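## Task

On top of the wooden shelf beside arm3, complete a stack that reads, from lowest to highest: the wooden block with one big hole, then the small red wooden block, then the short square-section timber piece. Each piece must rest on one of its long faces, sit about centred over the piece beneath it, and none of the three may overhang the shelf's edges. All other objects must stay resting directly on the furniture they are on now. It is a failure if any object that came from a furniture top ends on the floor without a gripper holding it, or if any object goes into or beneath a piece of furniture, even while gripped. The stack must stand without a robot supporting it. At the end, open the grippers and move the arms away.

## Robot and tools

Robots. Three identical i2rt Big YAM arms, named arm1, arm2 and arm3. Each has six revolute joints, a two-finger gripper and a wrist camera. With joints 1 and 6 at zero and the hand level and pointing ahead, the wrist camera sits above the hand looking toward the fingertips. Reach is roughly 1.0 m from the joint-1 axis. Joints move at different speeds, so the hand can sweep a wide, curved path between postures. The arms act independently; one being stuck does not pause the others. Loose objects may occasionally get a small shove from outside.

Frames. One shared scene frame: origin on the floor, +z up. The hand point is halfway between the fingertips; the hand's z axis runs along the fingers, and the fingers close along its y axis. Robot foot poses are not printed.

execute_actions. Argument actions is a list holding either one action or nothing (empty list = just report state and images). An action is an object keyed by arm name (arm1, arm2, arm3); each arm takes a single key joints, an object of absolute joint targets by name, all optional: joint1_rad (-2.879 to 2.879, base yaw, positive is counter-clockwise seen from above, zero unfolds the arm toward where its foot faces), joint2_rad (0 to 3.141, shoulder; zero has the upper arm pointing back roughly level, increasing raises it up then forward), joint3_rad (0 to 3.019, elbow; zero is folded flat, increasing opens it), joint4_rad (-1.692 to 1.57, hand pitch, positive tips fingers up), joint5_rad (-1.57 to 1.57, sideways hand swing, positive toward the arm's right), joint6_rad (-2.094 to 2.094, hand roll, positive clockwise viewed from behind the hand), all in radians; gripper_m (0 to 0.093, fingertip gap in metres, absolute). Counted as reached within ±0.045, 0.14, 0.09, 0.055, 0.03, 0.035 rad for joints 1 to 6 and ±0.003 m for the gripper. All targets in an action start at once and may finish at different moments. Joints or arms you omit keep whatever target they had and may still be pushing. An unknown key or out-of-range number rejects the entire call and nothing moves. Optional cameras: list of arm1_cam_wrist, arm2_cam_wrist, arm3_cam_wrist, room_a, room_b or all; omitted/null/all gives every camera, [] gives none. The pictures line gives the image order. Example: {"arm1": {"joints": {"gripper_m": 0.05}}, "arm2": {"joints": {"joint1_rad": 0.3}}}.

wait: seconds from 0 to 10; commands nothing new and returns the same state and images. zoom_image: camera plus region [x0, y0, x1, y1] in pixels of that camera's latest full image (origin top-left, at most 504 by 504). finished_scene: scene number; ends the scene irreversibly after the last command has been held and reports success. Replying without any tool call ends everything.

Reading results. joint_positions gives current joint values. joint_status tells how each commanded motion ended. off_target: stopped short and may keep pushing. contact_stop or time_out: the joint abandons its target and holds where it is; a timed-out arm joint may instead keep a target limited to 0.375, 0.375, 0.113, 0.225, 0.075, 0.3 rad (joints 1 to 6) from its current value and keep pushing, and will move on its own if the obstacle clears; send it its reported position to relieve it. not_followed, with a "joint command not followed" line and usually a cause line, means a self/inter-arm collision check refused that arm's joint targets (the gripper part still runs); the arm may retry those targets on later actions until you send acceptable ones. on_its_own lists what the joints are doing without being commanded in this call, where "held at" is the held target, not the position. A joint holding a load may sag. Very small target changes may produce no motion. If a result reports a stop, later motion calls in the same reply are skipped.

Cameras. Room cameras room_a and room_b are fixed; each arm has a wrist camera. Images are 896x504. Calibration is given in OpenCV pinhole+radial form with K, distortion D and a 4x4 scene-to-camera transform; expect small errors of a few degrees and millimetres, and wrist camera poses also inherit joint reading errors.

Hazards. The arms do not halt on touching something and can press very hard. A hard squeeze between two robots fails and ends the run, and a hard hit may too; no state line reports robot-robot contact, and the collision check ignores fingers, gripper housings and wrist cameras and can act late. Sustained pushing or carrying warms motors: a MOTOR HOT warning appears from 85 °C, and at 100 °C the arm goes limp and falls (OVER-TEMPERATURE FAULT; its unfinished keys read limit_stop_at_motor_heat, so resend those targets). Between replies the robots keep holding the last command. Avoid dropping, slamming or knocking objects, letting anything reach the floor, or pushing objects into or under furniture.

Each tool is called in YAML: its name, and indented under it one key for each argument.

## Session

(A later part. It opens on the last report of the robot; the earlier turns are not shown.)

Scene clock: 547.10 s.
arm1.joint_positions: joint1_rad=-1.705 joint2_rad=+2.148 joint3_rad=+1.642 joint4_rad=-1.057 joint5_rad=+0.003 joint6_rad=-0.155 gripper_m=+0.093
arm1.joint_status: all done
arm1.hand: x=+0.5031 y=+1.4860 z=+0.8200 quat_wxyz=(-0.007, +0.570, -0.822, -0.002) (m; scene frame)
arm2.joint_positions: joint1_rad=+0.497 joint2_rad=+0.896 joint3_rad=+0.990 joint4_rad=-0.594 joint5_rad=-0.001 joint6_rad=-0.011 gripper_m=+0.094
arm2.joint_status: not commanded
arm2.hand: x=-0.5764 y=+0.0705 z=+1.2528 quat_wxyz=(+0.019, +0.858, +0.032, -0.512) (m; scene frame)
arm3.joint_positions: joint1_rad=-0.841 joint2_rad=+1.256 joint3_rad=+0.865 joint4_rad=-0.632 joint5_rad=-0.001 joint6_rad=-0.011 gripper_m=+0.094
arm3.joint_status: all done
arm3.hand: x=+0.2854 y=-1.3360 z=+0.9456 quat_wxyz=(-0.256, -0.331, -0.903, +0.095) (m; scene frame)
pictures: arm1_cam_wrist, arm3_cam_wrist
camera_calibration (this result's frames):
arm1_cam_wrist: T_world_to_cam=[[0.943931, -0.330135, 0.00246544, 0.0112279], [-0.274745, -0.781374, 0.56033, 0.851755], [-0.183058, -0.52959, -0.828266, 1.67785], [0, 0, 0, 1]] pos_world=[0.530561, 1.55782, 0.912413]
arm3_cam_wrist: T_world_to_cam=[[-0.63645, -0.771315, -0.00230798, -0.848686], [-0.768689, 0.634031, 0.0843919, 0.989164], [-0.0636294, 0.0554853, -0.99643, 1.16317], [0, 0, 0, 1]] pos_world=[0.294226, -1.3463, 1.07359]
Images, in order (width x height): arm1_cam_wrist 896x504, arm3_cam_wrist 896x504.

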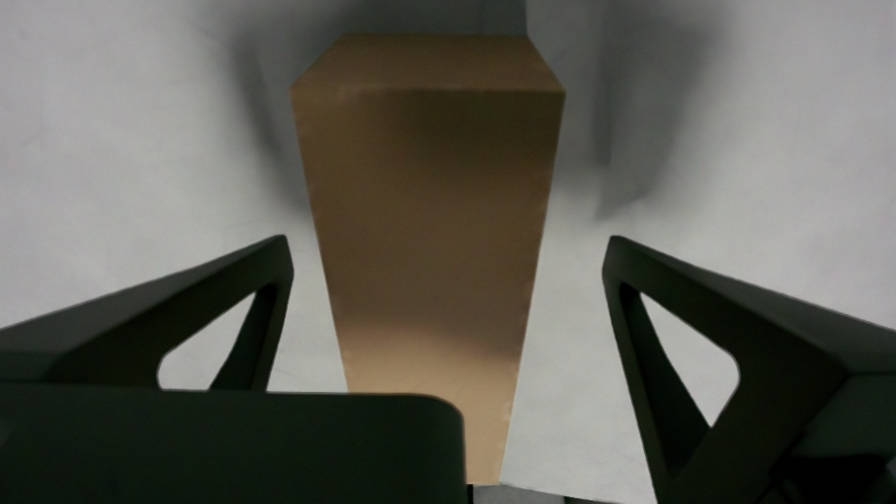

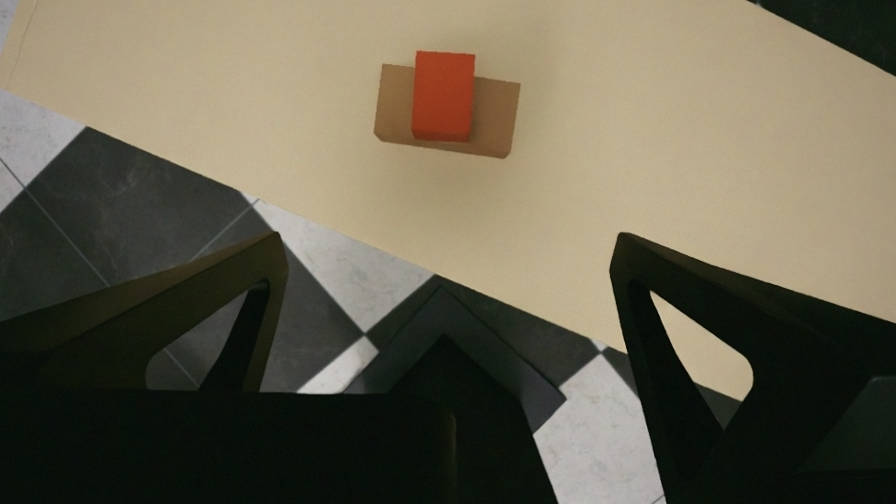

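zoom_image:
  camera: "arm3_cam_wrist"
  region: [360, 30, 540, 180]

execute_actions:
  actions:
    - {"arm1": {"joints": {"gripper_m": 0.03}}}
  cameras: ["arm1_cam_wrist"]

Region (360, 30, 540, 180) of arm3_cam_wrist's 896x504 image, scaled by 2.800, with more detail than that image has.

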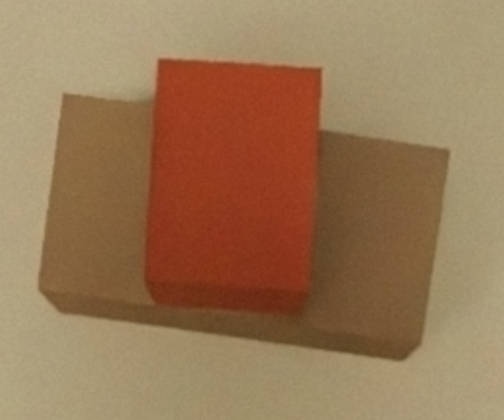

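Scene clock: 554.30 s.
arm1.joint_positions: joint1_rad=-1.705 joint2_rad=+2.148 joint3_rad=+1.642 joint4_rad=-1.057 joint5_rad=+0.002 joint6_rad=-0.156 gripper_m=+0.046
arm1.joint_status: gripper_m off_target (ended at +0.046, target +0.030)
arm1.hand: x=+0.5028 y=+1.4863 z=+0.8200 quat_wxyz=(-0.007, +0.570, -0.822, -0.003) (m; scene frame)
arm2.joint_positions: joint1_rad=+0.497 joint2_rad=+0.896 joint3_rad=+0.990 joint4_rad=-0.594 joint5_rad=-0.001 joint6_rad=-0.011 gripper_m=+0.094
arm2.joint_status: not commanded
arm2.hand: x=-0.5764 y=+0.0705 z=+1.2528 quat_wxyz=(+0.019, +0.858, +0.032, -0.512) (m; scene frame)
arm3.joint_positions: joint1_rad=-0.841 joint2_rad=+1.256 joint3_rad=+0.865 joint4_rad=-0.632 joint5_rad=-0.001 joint6_rad=-0.011 gripper_m=+0.094
arm3.joint_status: not commanded
arm3.hand: x=+0.2854 y=-1.3360 z=+0.9456 quat_wxyz=(-0.256, -0.331, -0.903, +0.095) (m; scene frame)
pictures: arm1_cam_wrist
camera_calibration (this result's frames):
arm1_cam_wrist: T_world_to_cam=[[0.944312, -0.329045, 0.00179564, 0.0103116], [-0.273581, -0.782082, 0.559911, 0.852696], [-0.182832, -0.529222, -0.828551, 1.67751], [0, 0, 0, 1]] pos_world=[0.530247, 1.55805, 0.912452]
Images, in order (width x height): arm1_cam_wrist 896x504.

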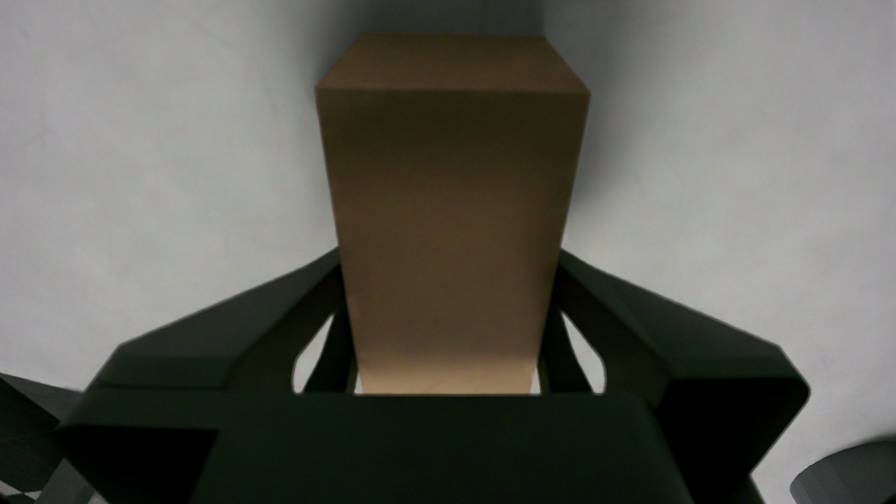

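execute_actions:
  actions:
    - {"arm1": {"joints": {"joint2_rad": 1.933, "joint3_rad": 1.81, "joint4_rad": -1.43}}, "arm3": {"joints": {"joint1_rad": 1.5, "joint2_rad": 1.45, "joint3_rad": 1.13, "joint4_rad": -0.6}}}
  cameras: ["arm1_cam_wrist", "arm3_cam_wrist", "room_b"]

Scene clock: 622.83 s.
arm1.joint_positions: joint1_rad=-1.705 joint2_rad=+1.920 joint3_rad=+1.780 joint4_rad=-1.413 joint5_rad=+0.002 joint6_rad=-0.156 gripper_m=+0.046
arm1.joint_status: all done
arm1.hand: x=+0.4907 y=+1.4644 z=+1.0037 quat_wxyz=(-0.011, +0.570, -0.822, -0.005) (m; scene frame)
arm2.joint_positions: joint1_rad=+0.497 joint2_rad=+0.896 joint3_rad=+0.990 joint4_rad=-0.594 joint5_rad=-0.001 joint6_rad=-0.011 gripper_m=+0.094
arm2.joint_status: not commanded
arm2.hand: x=-0.5764 y=+0.0705 z=+1.2528 quat_wxyz=(+0.019, +0.858, +0.032, -0.512) (m; scene frame)
arm3.joint_positions: joint1_rad=+1.503 joint2_rad=+1.470 joint3_rad=+1.083 joint4_rad=-0.613 joint5_rad=+0.000 joint6_rad=-0.010 gripper_m=+0.094
arm3.joint_status: all done
arm3.hand: x=-0.0862 y=-0.5039 z=+0.9491 quat_wxyz=(-0.195, +0.702, -0.654, -0.201) (m; scene frame)
pictures: arm1_cam_wrist, arm3_cam_wrist, room_b
camera_calibration (this result's frames):
arm1_cam_wrist: T_world_to_cam=[[0.944298, -0.329073, 0.00341461, 0.0126917], [-0.276086, -0.786517, 0.55242, 0.744582], [-0.179101, -0.522592, -0.833559, 1.80945], [0, 0, 0, 1]] pos_world=[0.517658, 1.53541, 1.09692]
arm3_cam_wrist: T_world_to_cam=[[0.996674, 0.0812812, 0.00589549, 0.119188], [0.0806846, -0.994356, 0.0688964, -0.557032], [0.0114622, -0.0681915, -0.997606, 1.04214], [0, 0, 0, 1]] pos_world=[-0.085793, -0.492511, 1.07732]
Images, in order (width x height): arm1_cam_wrist 896x504, arm3_cam_wrist 896x504, room_b 896x504.

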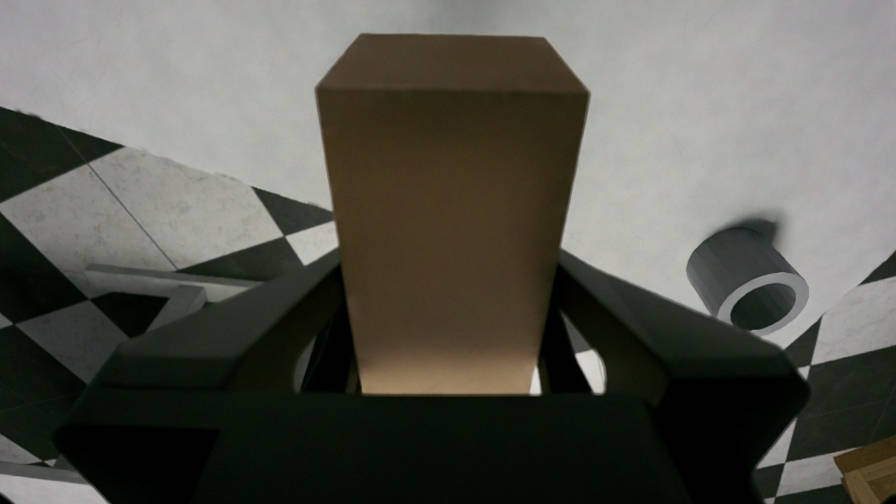

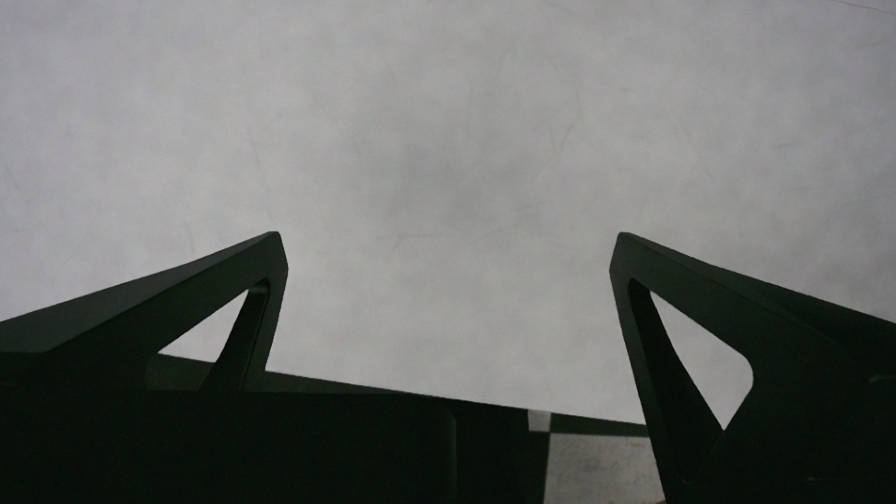

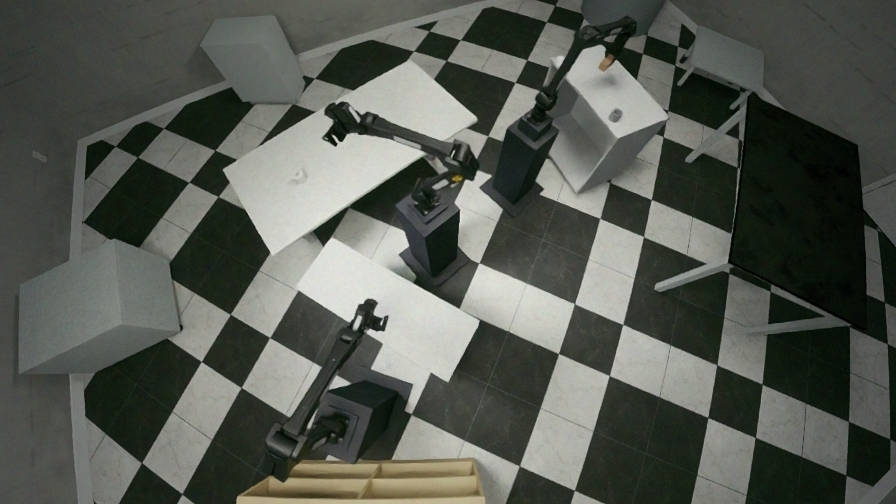

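execute_actions:
  actions:
    - {"arm1": {"joints": {"joint1_rad": 0.75, "joint2_rad": 2.17, "joint3_rad": 1.89, "joint4_rad": -1.26, "joint6_rad": -0.73}}, "arm3": {"joints": {"joint2_rad": 1.24, "joint3_rad": 0.88, "joint4_rad": -0.62}}}
  cameras: ["arm1_cam_wrist", "arm3_cam_wrist", "room_b"]

Scene clock: 661.33 s.
arm1.joint_positions: joint1_rad=+0.748 joint2_rad=+2.214 joint3_rad=+1.865 joint4_rad=-1.258 joint5_rad=-0.001 joint6_rad=-0.716 gripper_m=+0.046
arm1.joint_status: all done
arm1.hand: x=-0.4125 y=+0.7095 z=+0.8491 quat_wxyz=(+0.002, +0.856, +0.516, +0.020) (m; scene frame)
arm2.joint_positions: joint1_rad=+0.497 joint2_rad=+0.896 joint3_rad=+0.990 joint4_rad=-0.594 joint5_rad=-0.001 joint6_rad=-0.011 gripper_m=+0.094
arm2.joint_status: not commanded
arm2.hand: x=-0.5764 y=+0.0705 z=+1.2528 quat_wxyz=(+0.019, +0.858, +0.032, -0.512) (m; scene frame)
arm3.joint_positions: joint1_rad=+1.503 joint2_rad=+1.237 joint3_rad=+0.873 joint4_rad=-0.613 joint5_rad=+0.000 joint6_rad=-0.010 gripper_m=+0.094
arm3.joint_status: all done
arm3.hand: x=-0.0814 y=-0.5853 z=+0.9568 quat_wxyz=(-0.203, +0.700, -0.652, -0.209) (m; scene frame)
pictures: arm1_cam_wrist, arm3_cam_wrist, room_b
camera_calibration (this result's frames):
arm1_cam_wrist: T_world_to_cam=[[-0.894058, 0.447178, -0.0263226, -0.666192], [0.344167, 0.723341, 0.598604, -0.867696], [0.286723, 0.526127, -0.800612, 0.544417], [0, 0, 0, 1]] pos_world=[-0.453078, 0.639114, 0.937737]
arm3_cam_wrist: T_world_to_cam=[[0.996673, 0.0812577, 0.0063943, 0.120497], [0.0808758, -0.995642, 0.0464329, -0.618054], [0.0101395, -0.0457613, -0.998901, 1.05843], [0, 0, 0, 1]] pos_world=[-0.0808427, -0.576717, 1.0852]
Images, in order (width x height): arm1_cam_wrist 896x504, arm3_cam_wrist 896x504, room_b 896x504.

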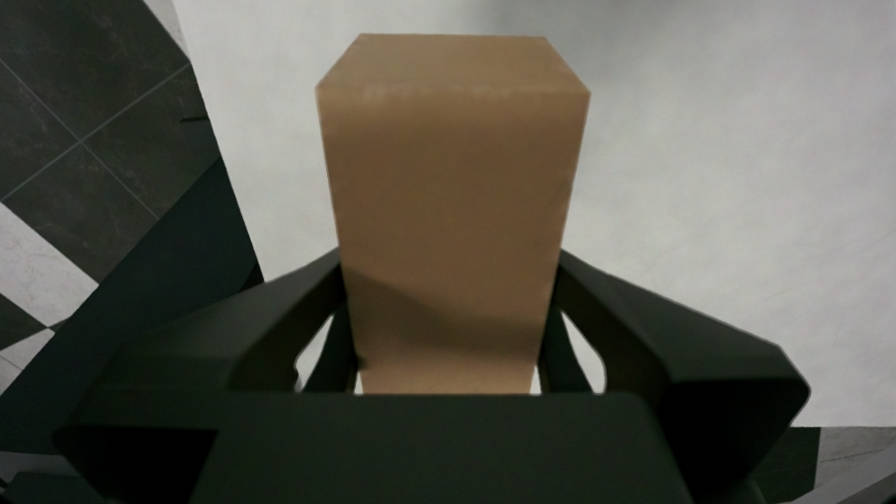

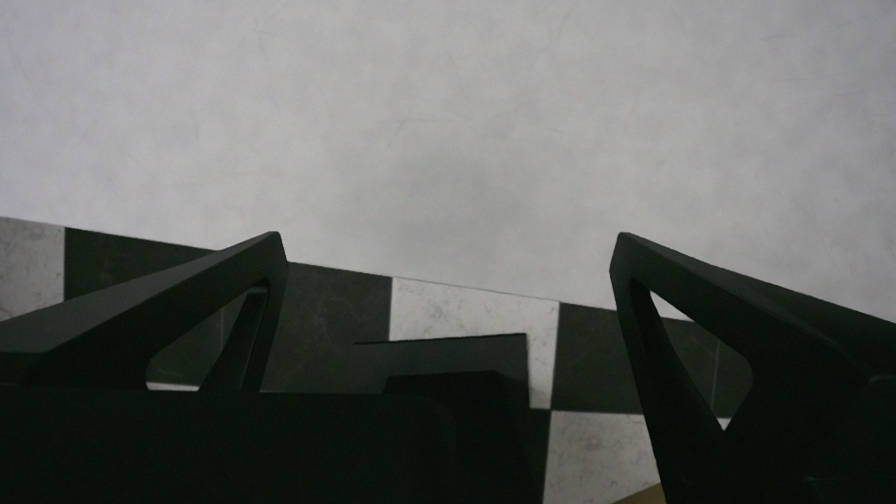

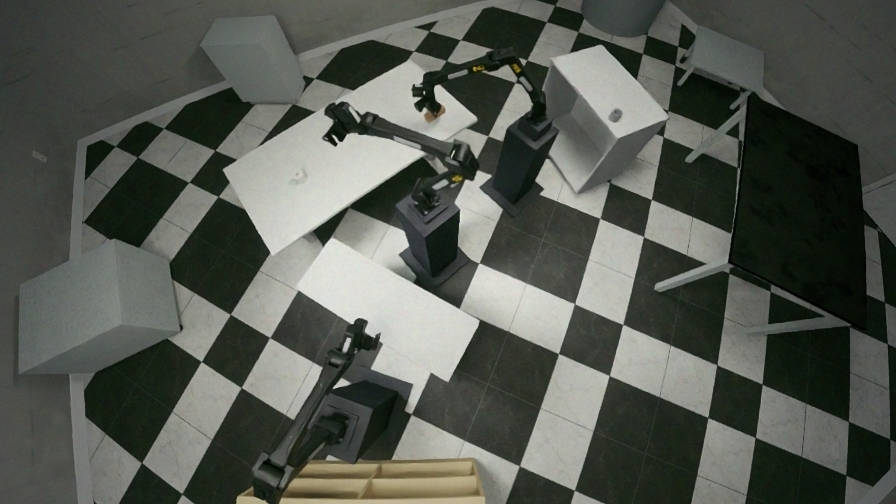

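zoom_image:
  camera: "arm1_cam_wrist"
  region: [100, 0, 340, 300]

zoom_image:
  camera: "arm1_cam_wrist"
  region: [560, 340, 896, 504]

zoom_image:
  camera: "arm3_cam_wrist"
  region: [280, 220, 630, 360]

Region (100, 0, 340, 300) of arm1_cam_wrist's 896x504 image, scaled by 1.680, with more detail than that image has; it fills the left 403 columns of this view, and the rest is white.

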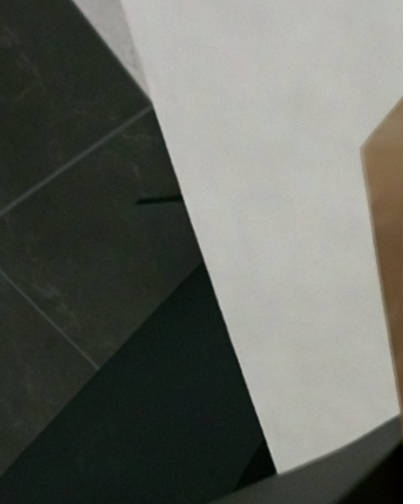

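Region (560, 340, 896, 504) of arm1_cam_wrist's 896x504 image, scaled by 1.500, with more detail than that image has; it fills the top 246 rows of this view, and the rest is white.

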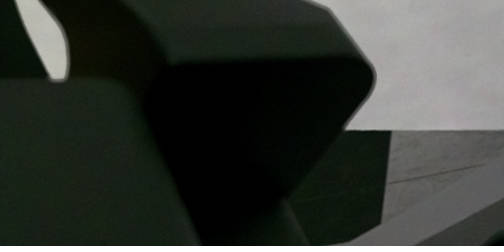

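Region (280, 220, 630, 360) of arm3_cam_wrist's 896x504 image, scaled by 1.440, with more detail than that image has; it fills the top 202 rows of this view, and the rest is white.

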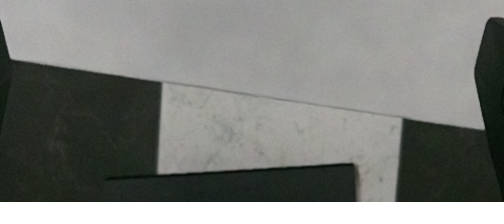

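execute_actions:
  actions:
    - {"arm1": {"joints": {"joint2_rad": 2.24, "joint3_rad": 1.825, "joint4_rad": -1.07}}}
  cameras: ["arm1_cam_wrist", "room_a"]

Scene clock: 730.47 s.
arm1.joint_positions: joint1_rad=+0.748 joint2_rad=+2.229 joint3_rad=+1.822 joint4_rad=-1.089 joint5_rad=-0.001 joint6_rad=-0.716 gripper_m=+0.046
arm1.joint_status: all done
arm1.hand: x=-0.4340 y=+0.7014 z=+0.8249 quat_wxyz=(-0.008, +0.856, +0.516, -0.034) (m; scene frame)
arm2.joint_positions: joint1_rad=+0.497 joint2_rad=+0.896 joint3_rad=+0.990 joint4_rad=-0.594 joint5_rad=-0.001 joint6_rad=-0.011 gripper_m=+0.094
arm2.joint_status: not commanded
arm2.hand: x=-0.5764 y=+0.0705 z=+1.2528 quat_wxyz=(+0.019, +0.858, +0.032, -0.512) (m; scene frame)
arm3.joint_positions: joint1_rad=+1.503 joint2_rad=+1.237 joint3_rad=+0.873 joint4_rad=-0.613 joint5_rad=+0.000 joint6_rad=-0.010 gripper_m=+0.094
arm3.joint_status: not commanded
arm3.hand: x=-0.0814 y=-0.5853 z=+0.9568 quat_wxyz=(-0.203, +0.700, -0.652, -0.209) (m; scene frame)
pictures: arm1_cam_wrist, room_a
camera_calibration (this result's frames):
arm1_cam_wrist: T_world_to_cam=[[-0.893141, 0.44714, 0.0486252, -0.743792], [0.402466, 0.746245, 0.530226, -0.77421], [0.200799, 0.493137, -0.846461, 0.559137], [0, 0, 0, 1]] pos_world=[-0.464993, 0.634599, 0.919961]
Images, in order (width x height): arm1_cam_wrist 896x504, room_a 896x504.

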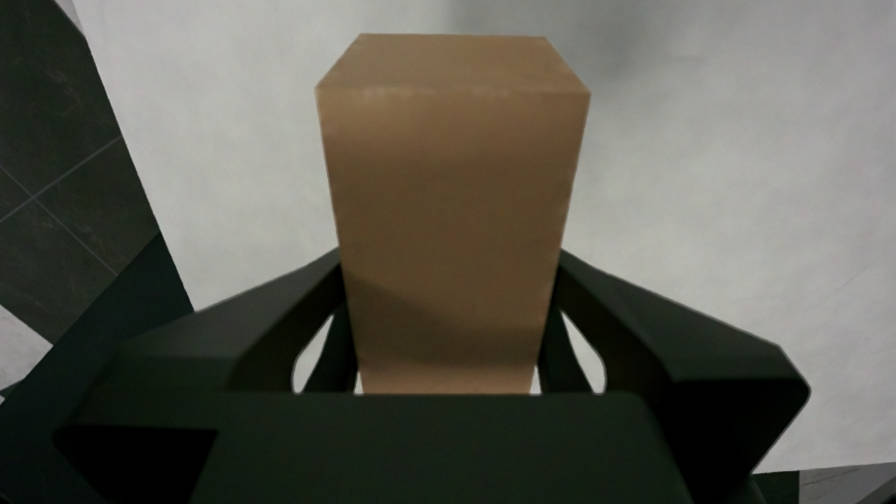

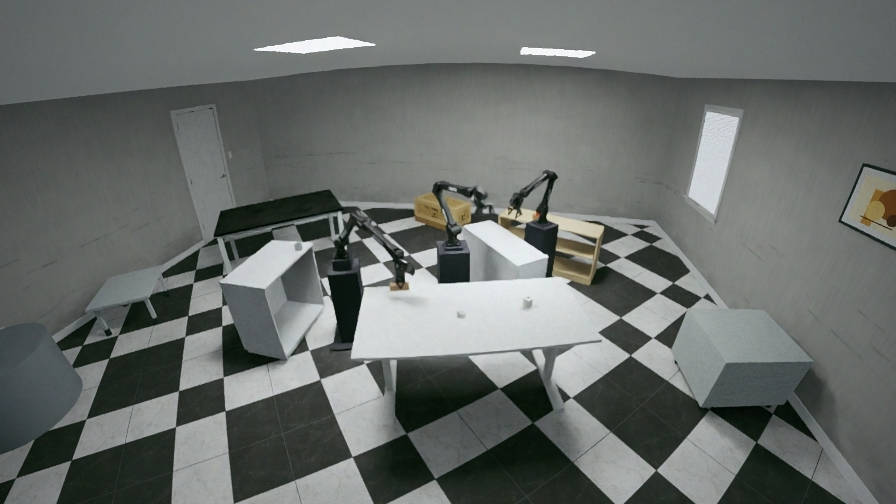

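execute_actions:
  actions:
    - {"arm1": {"joints": {"joint2_rad": 2.30, "joint3_rad": 1.79, "joint4_rad": -1.04}}}
  cameras: ["arm1_cam_wrist", "room_a"]

Scene clock: 745.37 s.
arm1.joint_positions: joint1_rad=+0.748 joint2_rad=+2.301 joint3_rad=+1.781 joint4_rad=-1.056 joint5_rad=-0.001 joint6_rad=-0.716 gripper_m=+0.046
arm1.joint_status: all done
arm1.hand: x=-0.4140 y=+0.7094 z=+0.7642 quat_wxyz=(-0.001, +0.856, +0.516, +0.005) (m; scene frame)
arm2.joint_positions: joint1_rad=+0.497 joint2_rad=+0.896 joint3_rad=+0.990 joint4_rad=-0.594 joint5_rad=-0.001 joint6_rad=-0.011 gripper_m=+0.094
arm2.joint_status: not commanded
arm2.hand: x=-0.5764 y=+0.0705 z=+1.2528 quat_wxyz=(+0.019, +0.858, +0.032, -0.512) (m; scene frame)
arm3.joint_positions: joint1_rad=+1.503 joint2_rad=+1.237 joint3_rad=+0.873 joint4_rad=-0.613 joint5_rad=+0.000 joint6_rad=-0.010 gripper_m=+0.094
arm3.joint_status: not commanded
arm3.hand: x=-0.0814 y=-0.5853 z=+0.9568 quat_wxyz=(-0.203, +0.700, -0.652, -0.209) (m; scene frame)
pictures: arm1_cam_wrist, room_a
camera_calibration (this result's frames):
arm1_cam_wrist: T_world_to_cam=[[-0.894581, 0.446868, -0.00578658, -0.685409], [0.360842, 0.729884, 0.580571, -0.800221], [0.263662, 0.51728, -0.814189, 0.48408], [0, 0, 0, 1]] pos_world=[-0.452035, 0.639951, 0.854752]
Images, in order (width x height): arm1_cam_wrist 896x504, room_a 896x504.

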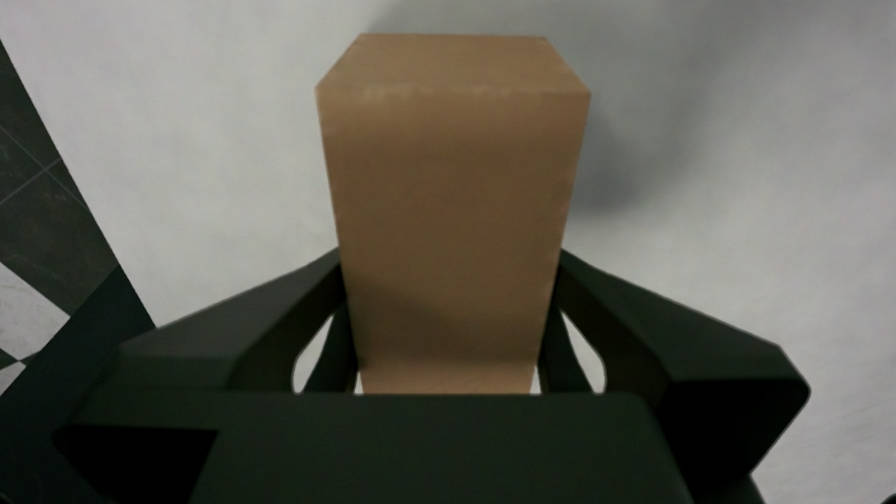

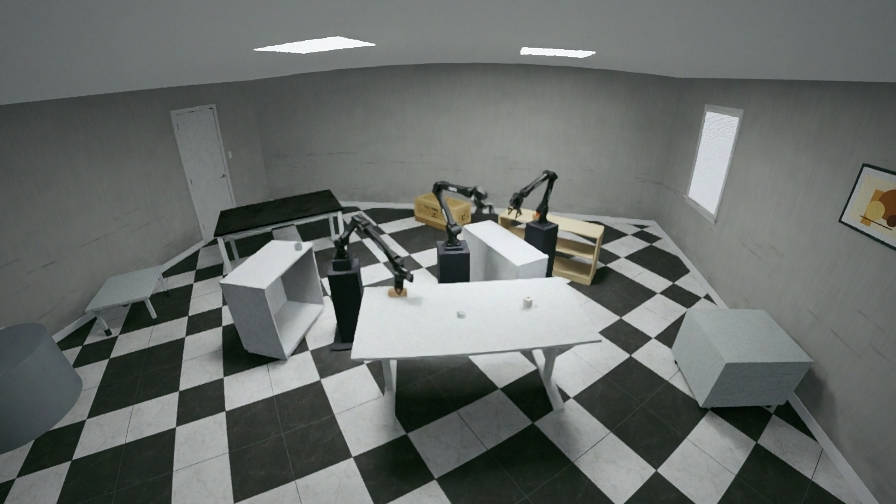

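execute_actions:
  actions: []

Scene clock: 774.97 s.
arm1.joint_positions: joint1_rad=+0.748 joint2_rad=+2.301 joint3_rad=+1.781 joint4_rad=-1.056 joint5_rad=-0.001 joint6_rad=-0.716 gripper_m=+0.046
arm1.joint_status: all done
arm1.hand: x=-0.4140 y=+0.7094 z=+0.7642 quat_wxyz=(-0.001, +0.856, +0.516, +0.005) (m; scene frame)
arm2.joint_positions: joint1_rad=+0.497 joint2_rad=+0.896 joint3_rad=+0.990 joint4_rad=-0.594 joint5_rad=-0.001 joint6_rad=-0.011 gripper_m=+0.094
arm2.joint_status: not commanded
arm2.hand: x=-0.5764 y=+0.0705 z=+1.2528 quat_wxyz=(+0.019, +0.858, +0.032, -0.512) (m; scene frame)
arm3.joint_positions: joint1_rad=+1.503 joint2_rad=+1.237 joint3_rad=+0.873 joint4_rad=-0.613 joint5_rad=+0.000 joint6_rad=-0.010 gripper_m=+0.094
arm3.joint_status: not commanded
arm3.hand: x=-0.0814 y=-0.5853 z=+0.9568 quat_wxyz=(-0.203, +0.700, -0.652, -0.209) (m; scene frame)
pictures: arm1_cam_wrist, arm2_cam_wrist, arm3_cam_wrist, room_a, room_b
camera_calibration (this result's frames):
arm1_cam_wrist: T_world_to_cam=[[-0.894581, 0.446868, -0.00578658, -0.685409], [0.360842, 0.729884, 0.580571, -0.800221], [0.263662, 0.51728, -0.814189, 0.48408], [0, 0, 0, 1]] pos_world=[-0.452035, 0.639951, 0.854752]
arm2_cam_wrist: T_world_to_cam=[[-0.0651485, 0.997719, -0.0176719, -0.084224], [0.89855, 0.0509521, -0.435904, 1.06338], [-0.434009, -0.0442776, -0.89982, 1.00612], [0, 0, 0, 1]] pos_world=[-0.52432, 0.074399, 1.36737]
arm3_cam_wrist: T_world_to_cam=[[0.996673, 0.0812577, 0.0063943, 0.120497], [0.0808758, -0.995642, 0.0464329, -0.618054], [0.0101395, -0.0457613, -0.998901, 1.05843], [0, 0, 0, 1]] pos_world=[-0.0808427, -0.576717, 1.0852]
Images, in order (width x height): arm1_cam_wrist 896x504, arm2_cam_wrist 896x504, arm3_cam_wrist 896x504, room_a 896x504, room_b 896x504.

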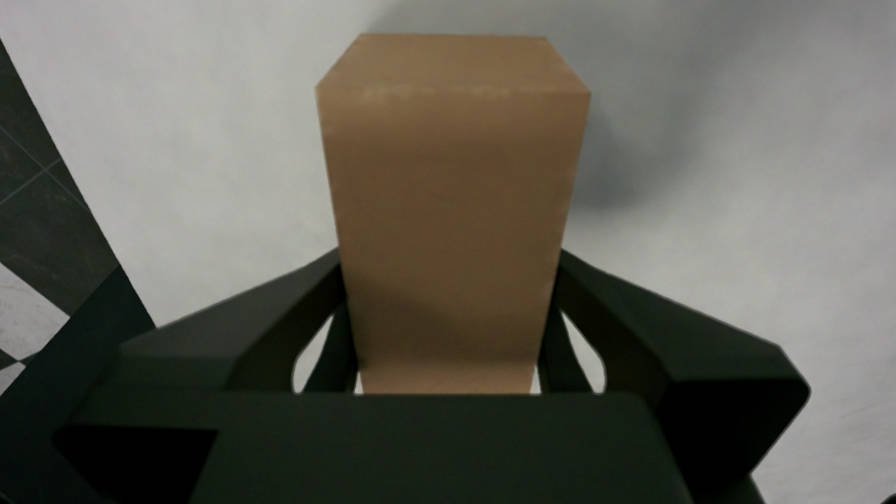

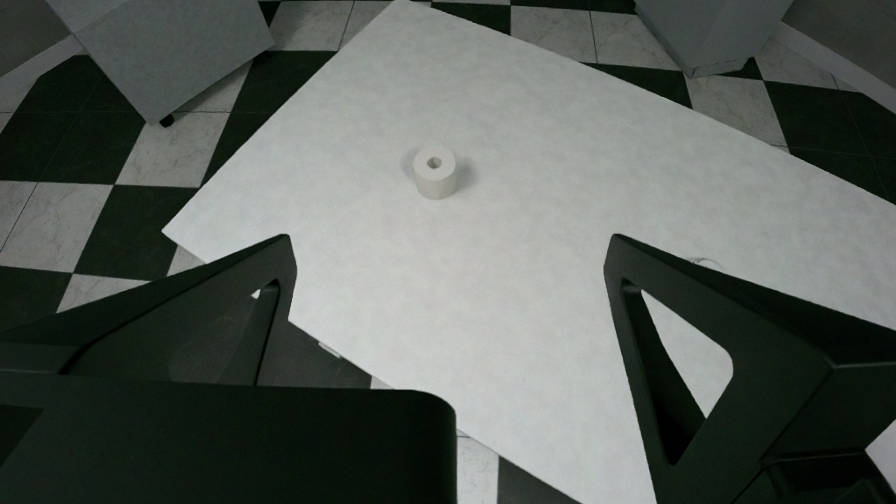

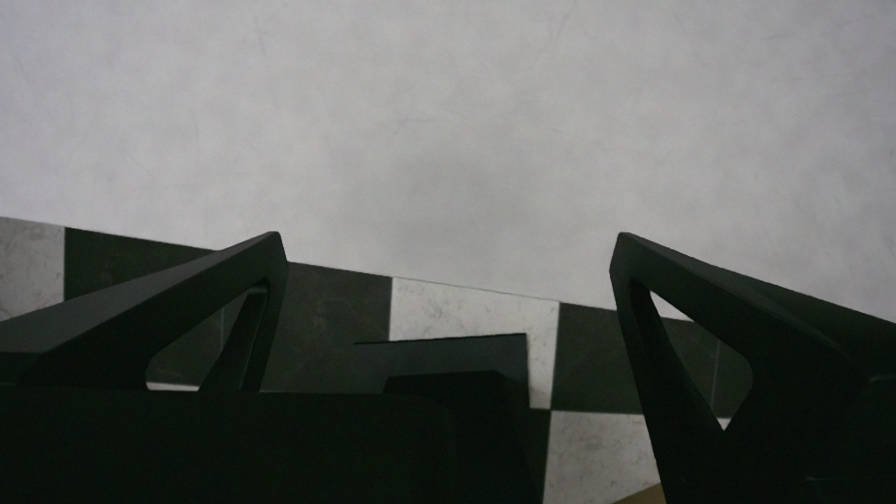

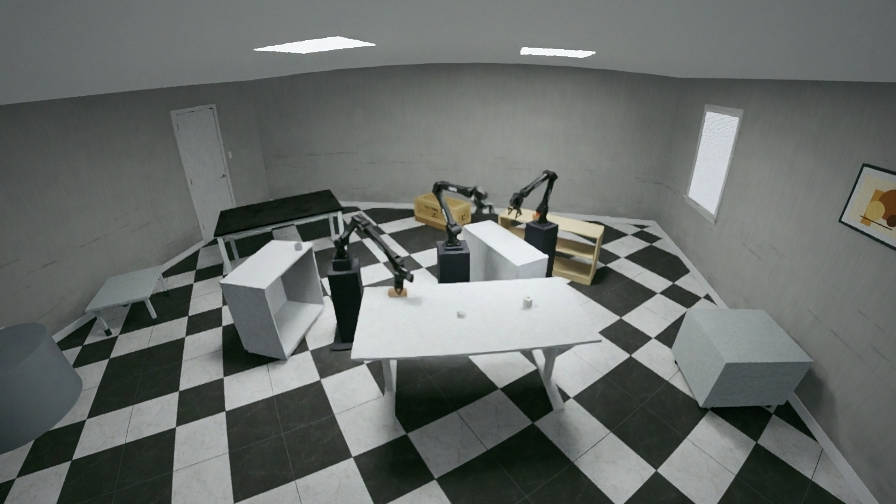

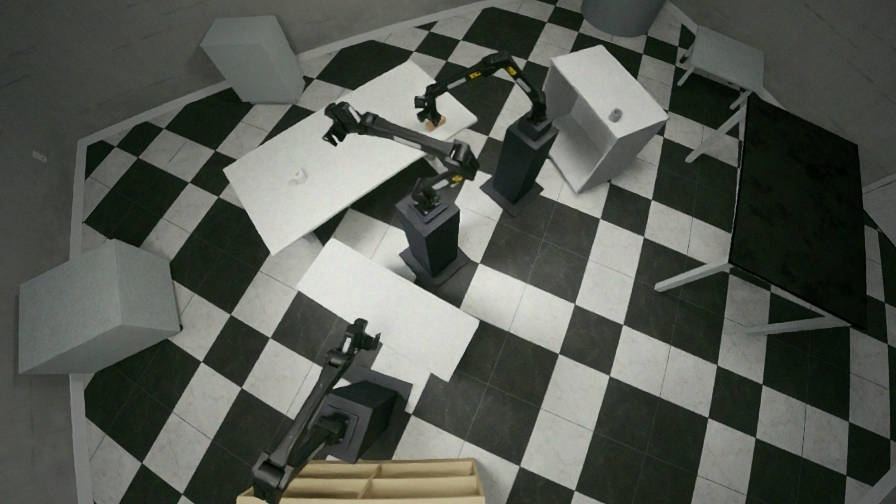

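execute_actions:
  actions:
    - {"arm1":{"joints":{"joint2_rad":2.322,"joint4_rad":-1.015}},"arm3":{"joints":{"joint1_rad":0.2}}}
  cameras: ["arm1_cam_wrist","room_a","room_b"]

Scene clock: 794.43 s.
arm1.joint_positions: joint1_rad=+0.748 joint2_rad=+2.301 joint3_rad=+1.781 joint4_rad=-1.033 joint5_rad=-0.001 joint6_rad=-0.716 gripper_m=+0.046
arm1.joint_status: all done
arm1.hand: x=-0.4194 y=+0.7073 z=+0.7642 quat_wxyz=(-0.003, +0.856, +0.516, -0.006) (m; scene frame)
arm2.joint_positions: joint1_rad=+0.497 joint2_rad=+0.896 joint3_rad=+0.990 joint4_rad=-0.594 joint5_rad=-0.001 joint6_rad=-0.011 gripper_m=+0.094
arm2.joint_status: not commanded
arm2.hand: x=-0.5764 y=+0.0705 z=+1.2528 quat_wxyz=(+0.019, +0.858, +0.032, -0.512) (m; scene frame)
arm3.joint_positions: joint1_rad=+0.201 joint2_rad=+1.240 joint3_rad=+0.873 joint4_rad=-0.613 joint5_rad=+0.000 joint6_rad=-0.010 gripper_m=+0.094
arm3.joint_status: all done
arm3.hand: x=+0.3774 y=-0.8943 z=+0.9583 quat_wxyz=(-0.289, +0.161, -0.943, -0.045) (m; scene frame)
pictures: arm1_cam_wrist, room_a, room_b
camera_calibration (this result's frames):
arm1_cam_wrist: T_world_to_cam=[[-0.894588, 0.446784, 0.00987901, -0.701176], [0.373206, 0.73474, 0.566458, -0.784255], [0.245826, 0.510433, -0.824031, 0.491443], [0, 0, 0, 1]] pos_world=[-0.455384, 0.638649, 0.856139]
Images, in order (width x height): arm1_cam_wrist 896x504, room_a 896x504, room_b 896x504.

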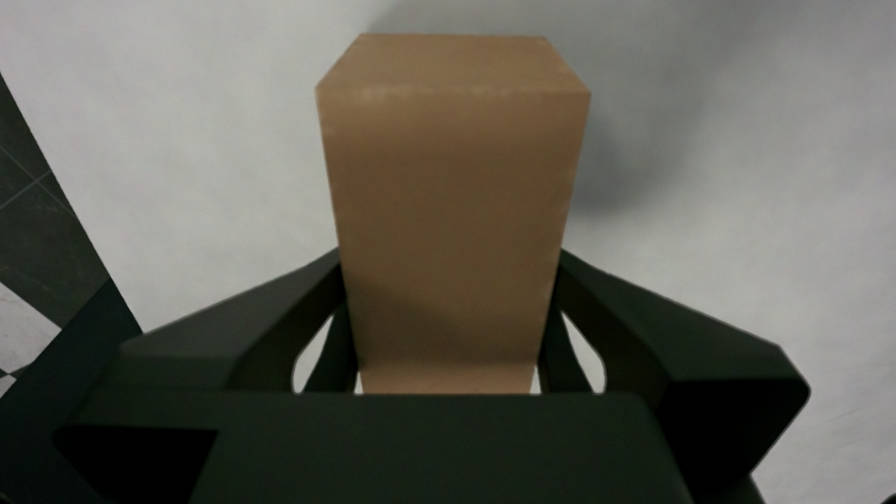

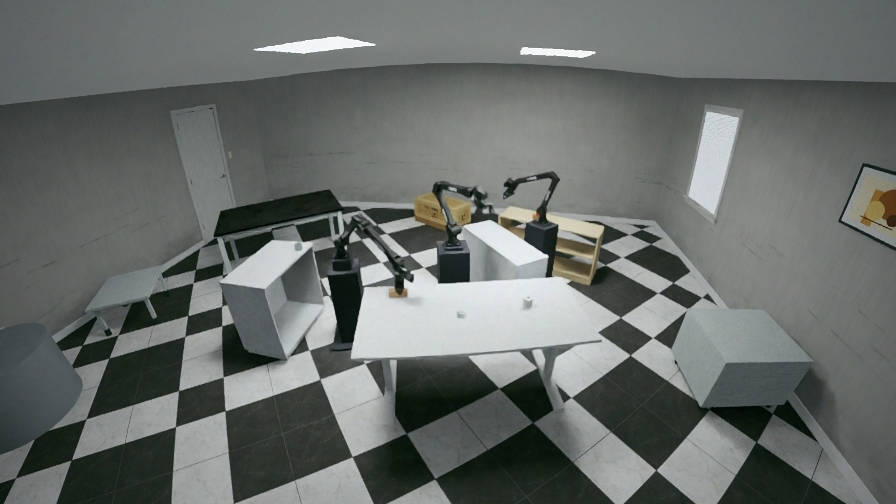

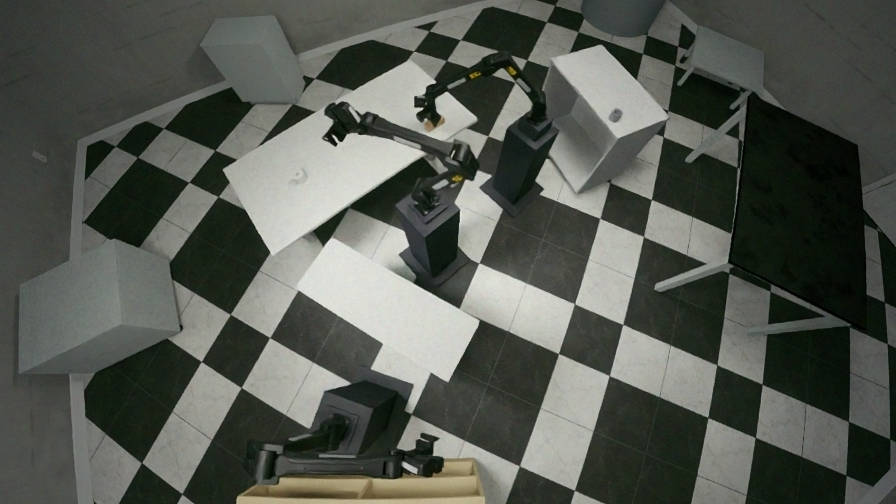

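execute_actions:
  actions:
    - {"arm1":{"joints":{"joint2_rad":2.338,"joint4_rad":-1.01}}}
  cameras: ["arm1_cam_wrist","room_a"]

Scene clock: 801.53 s.
arm1.joint_positions: joint1_rad=+0.748 joint2_rad=+2.306 joint3_rad=+1.781 joint4_rad=-1.027 joint5_rad=+0.000 joint6_rad=-0.716 gripper_m=+0.046
arm1.joint_status: all done
arm1.hand: x=-0.4199 y=+0.7072 z=+0.7611 quat_wxyz=(-0.003, +0.856, +0.516, -0.007) (m; scene frame)
arm2.joint_positions: joint1_rad=+0.497 joint2_rad=+0.896 joint3_rad=+0.990 joint4_rad=-0.594 joint5_rad=-0.001 joint6_rad=-0.011 gripper_m=+0.094
arm2.joint_status: not commanded
arm2.hand: x=-0.5764 y=+0.0705 z=+1.2528 quat_wxyz=(+0.019, +0.858, +0.032, -0.512) (m; scene frame)
arm3.joint_positions: joint1_rad=+0.201 joint2_rad=+1.240 joint3_rad=+0.873 joint4_rad=-0.613 joint5_rad=+0.000 joint6_rad=-0.010 gripper_m=+0.094
arm3.joint_status: not commanded
arm3.hand: x=+0.3774 y=-0.8943 z=+0.9583 quat_wxyz=(-0.289, +0.161, -0.943, -0.045) (m; scene frame)
pictures: arm1_cam_wrist, room_a
camera_calibration (this result's frames):
arm1_cam_wrist: T_world_to_cam=[[-0.894575, 0.446784, 0.0109315, -0.702332], [0.373888, 0.734772, 0.565966, -0.781579], [0.244832, 0.510386, -0.824356, 0.488886], [0, 0, 0, 1]] pos_world=[-0.455761, 0.638552, 0.85304]
Images, in order (width x height): arm1_cam_wrist 896x504, room_a 896x504.

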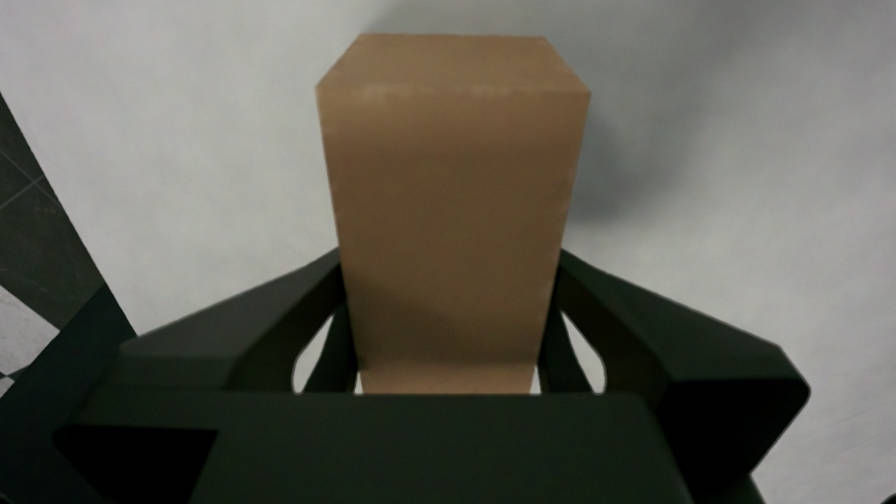

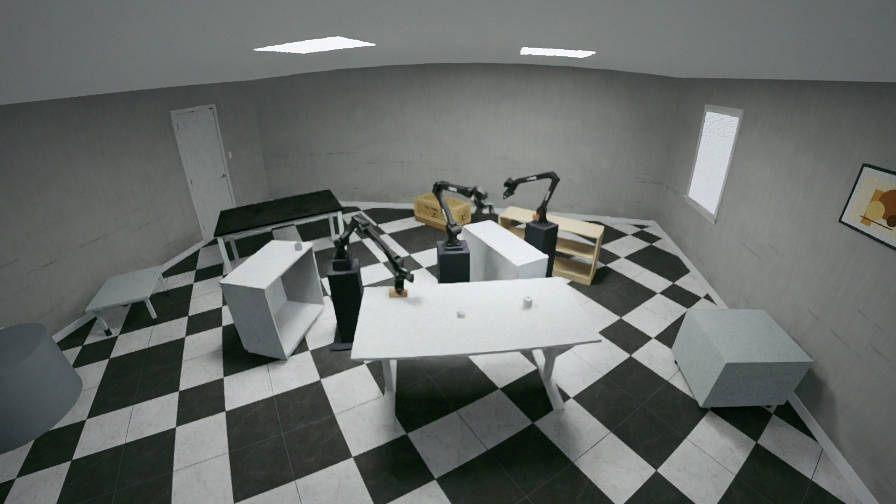

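execute_actions:
  actions:
    - {"arm1":{"joints":{"joint2_rad":2.355,"joint4_rad":-1.005}}}
  cameras: ["arm1_cam_wrist","room_a"]

Scene clock: 806.13 s.
arm1.joint_positions: joint1_rad=+0.748 joint2_rad=+2.307 joint3_rad=+1.781 joint4_rad=-1.027 joint5_rad=+0.000 joint6_rad=-0.716 gripper_m=+0.046
arm1.joint_status: all done
arm1.hand: x=-0.4198 y=+0.7073 z=+0.7609 quat_wxyz=(-0.003, +0.856, +0.516, -0.006) (m; scene frame)
arm2.joint_positions: joint1_rad=+0.497 joint2_rad=+0.896 joint3_rad=+0.990 joint4_rad=-0.594 joint5_rad=-0.001 joint6_rad=-0.011 gripper_m=+0.094
arm2.joint_status: not commanded
arm2.hand: x=-0.5764 y=+0.0705 z=+1.2528 quat_wxyz=(+0.019, +0.858, +0.032, -0.512) (m; scene frame)
arm3.joint_positions: joint1_rad=+0.201 joint2_rad=+1.240 joint3_rad=+0.873 joint4_rad=-0.613 joint5_rad=+0.000 joint6_rad=-0.010 gripper_m=+0.094
arm3.joint_status: not commanded
arm3.hand: x=+0.3774 y=-0.8943 z=+0.9583 quat_wxyz=(-0.289, +0.161, -0.943, -0.045) (m; scene frame)
pictures: arm1_cam_wrist, room_a
camera_calibration (this result's frames):
arm1_cam_wrist: T_world_to_cam=[[-0.894578, 0.446784, 0.0106747, -0.702083], [0.373688, 0.734694, 0.5662, -0.781696], [0.245126, 0.510499, -0.824199, 0.488576], [0, 0, 0, 1]] pos_world=[-0.455721, 0.638569, 0.852775]
Images, in order (width x height): arm1_cam_wrist 896x504, room_a 896x504.

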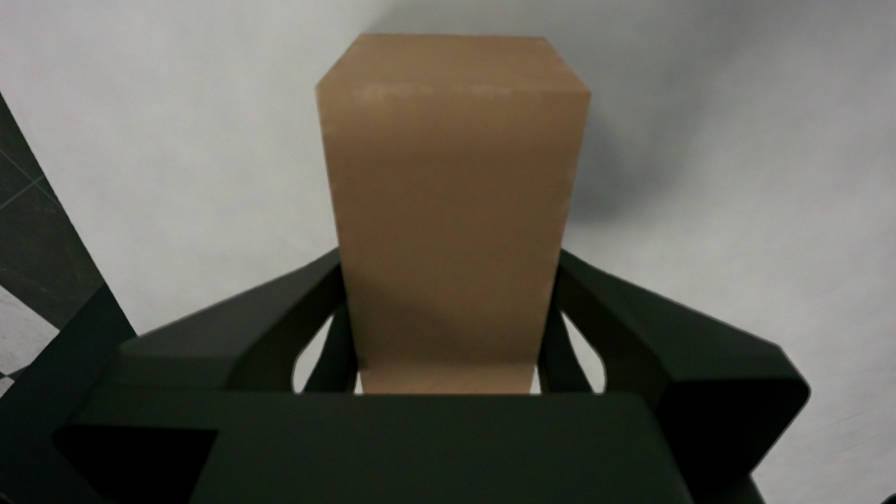

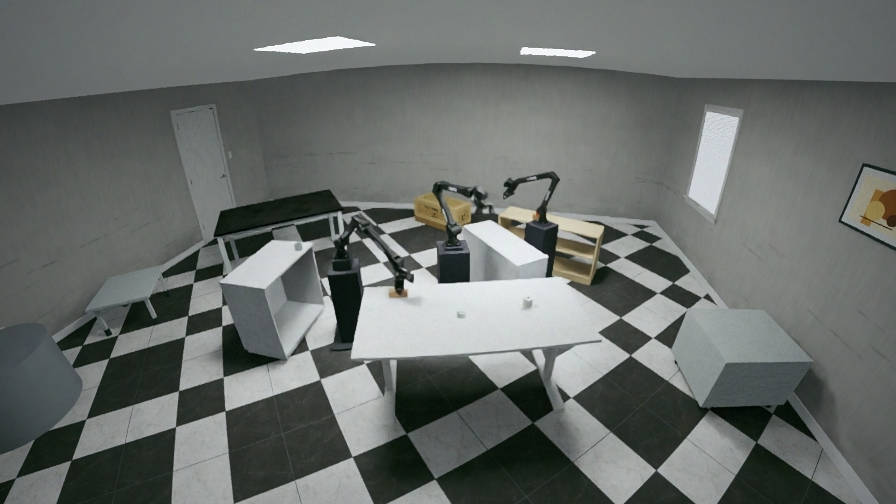

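zoom_image:
  camera: "room_a"
  region: [350, 240, 450, 320]

Region (350, 240, 450, 320) of room_a's 896x504 image, scaled by 5.040, with more detail than that image has; it fills the top 403 rows of this view, and the rest is white.

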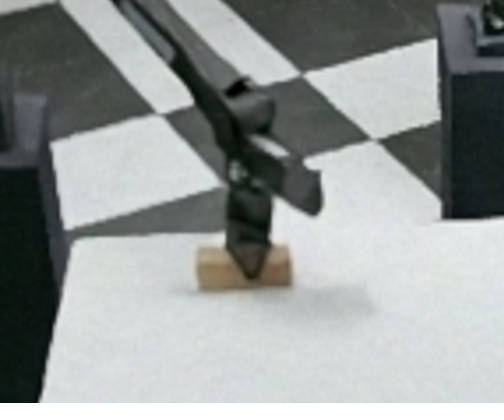

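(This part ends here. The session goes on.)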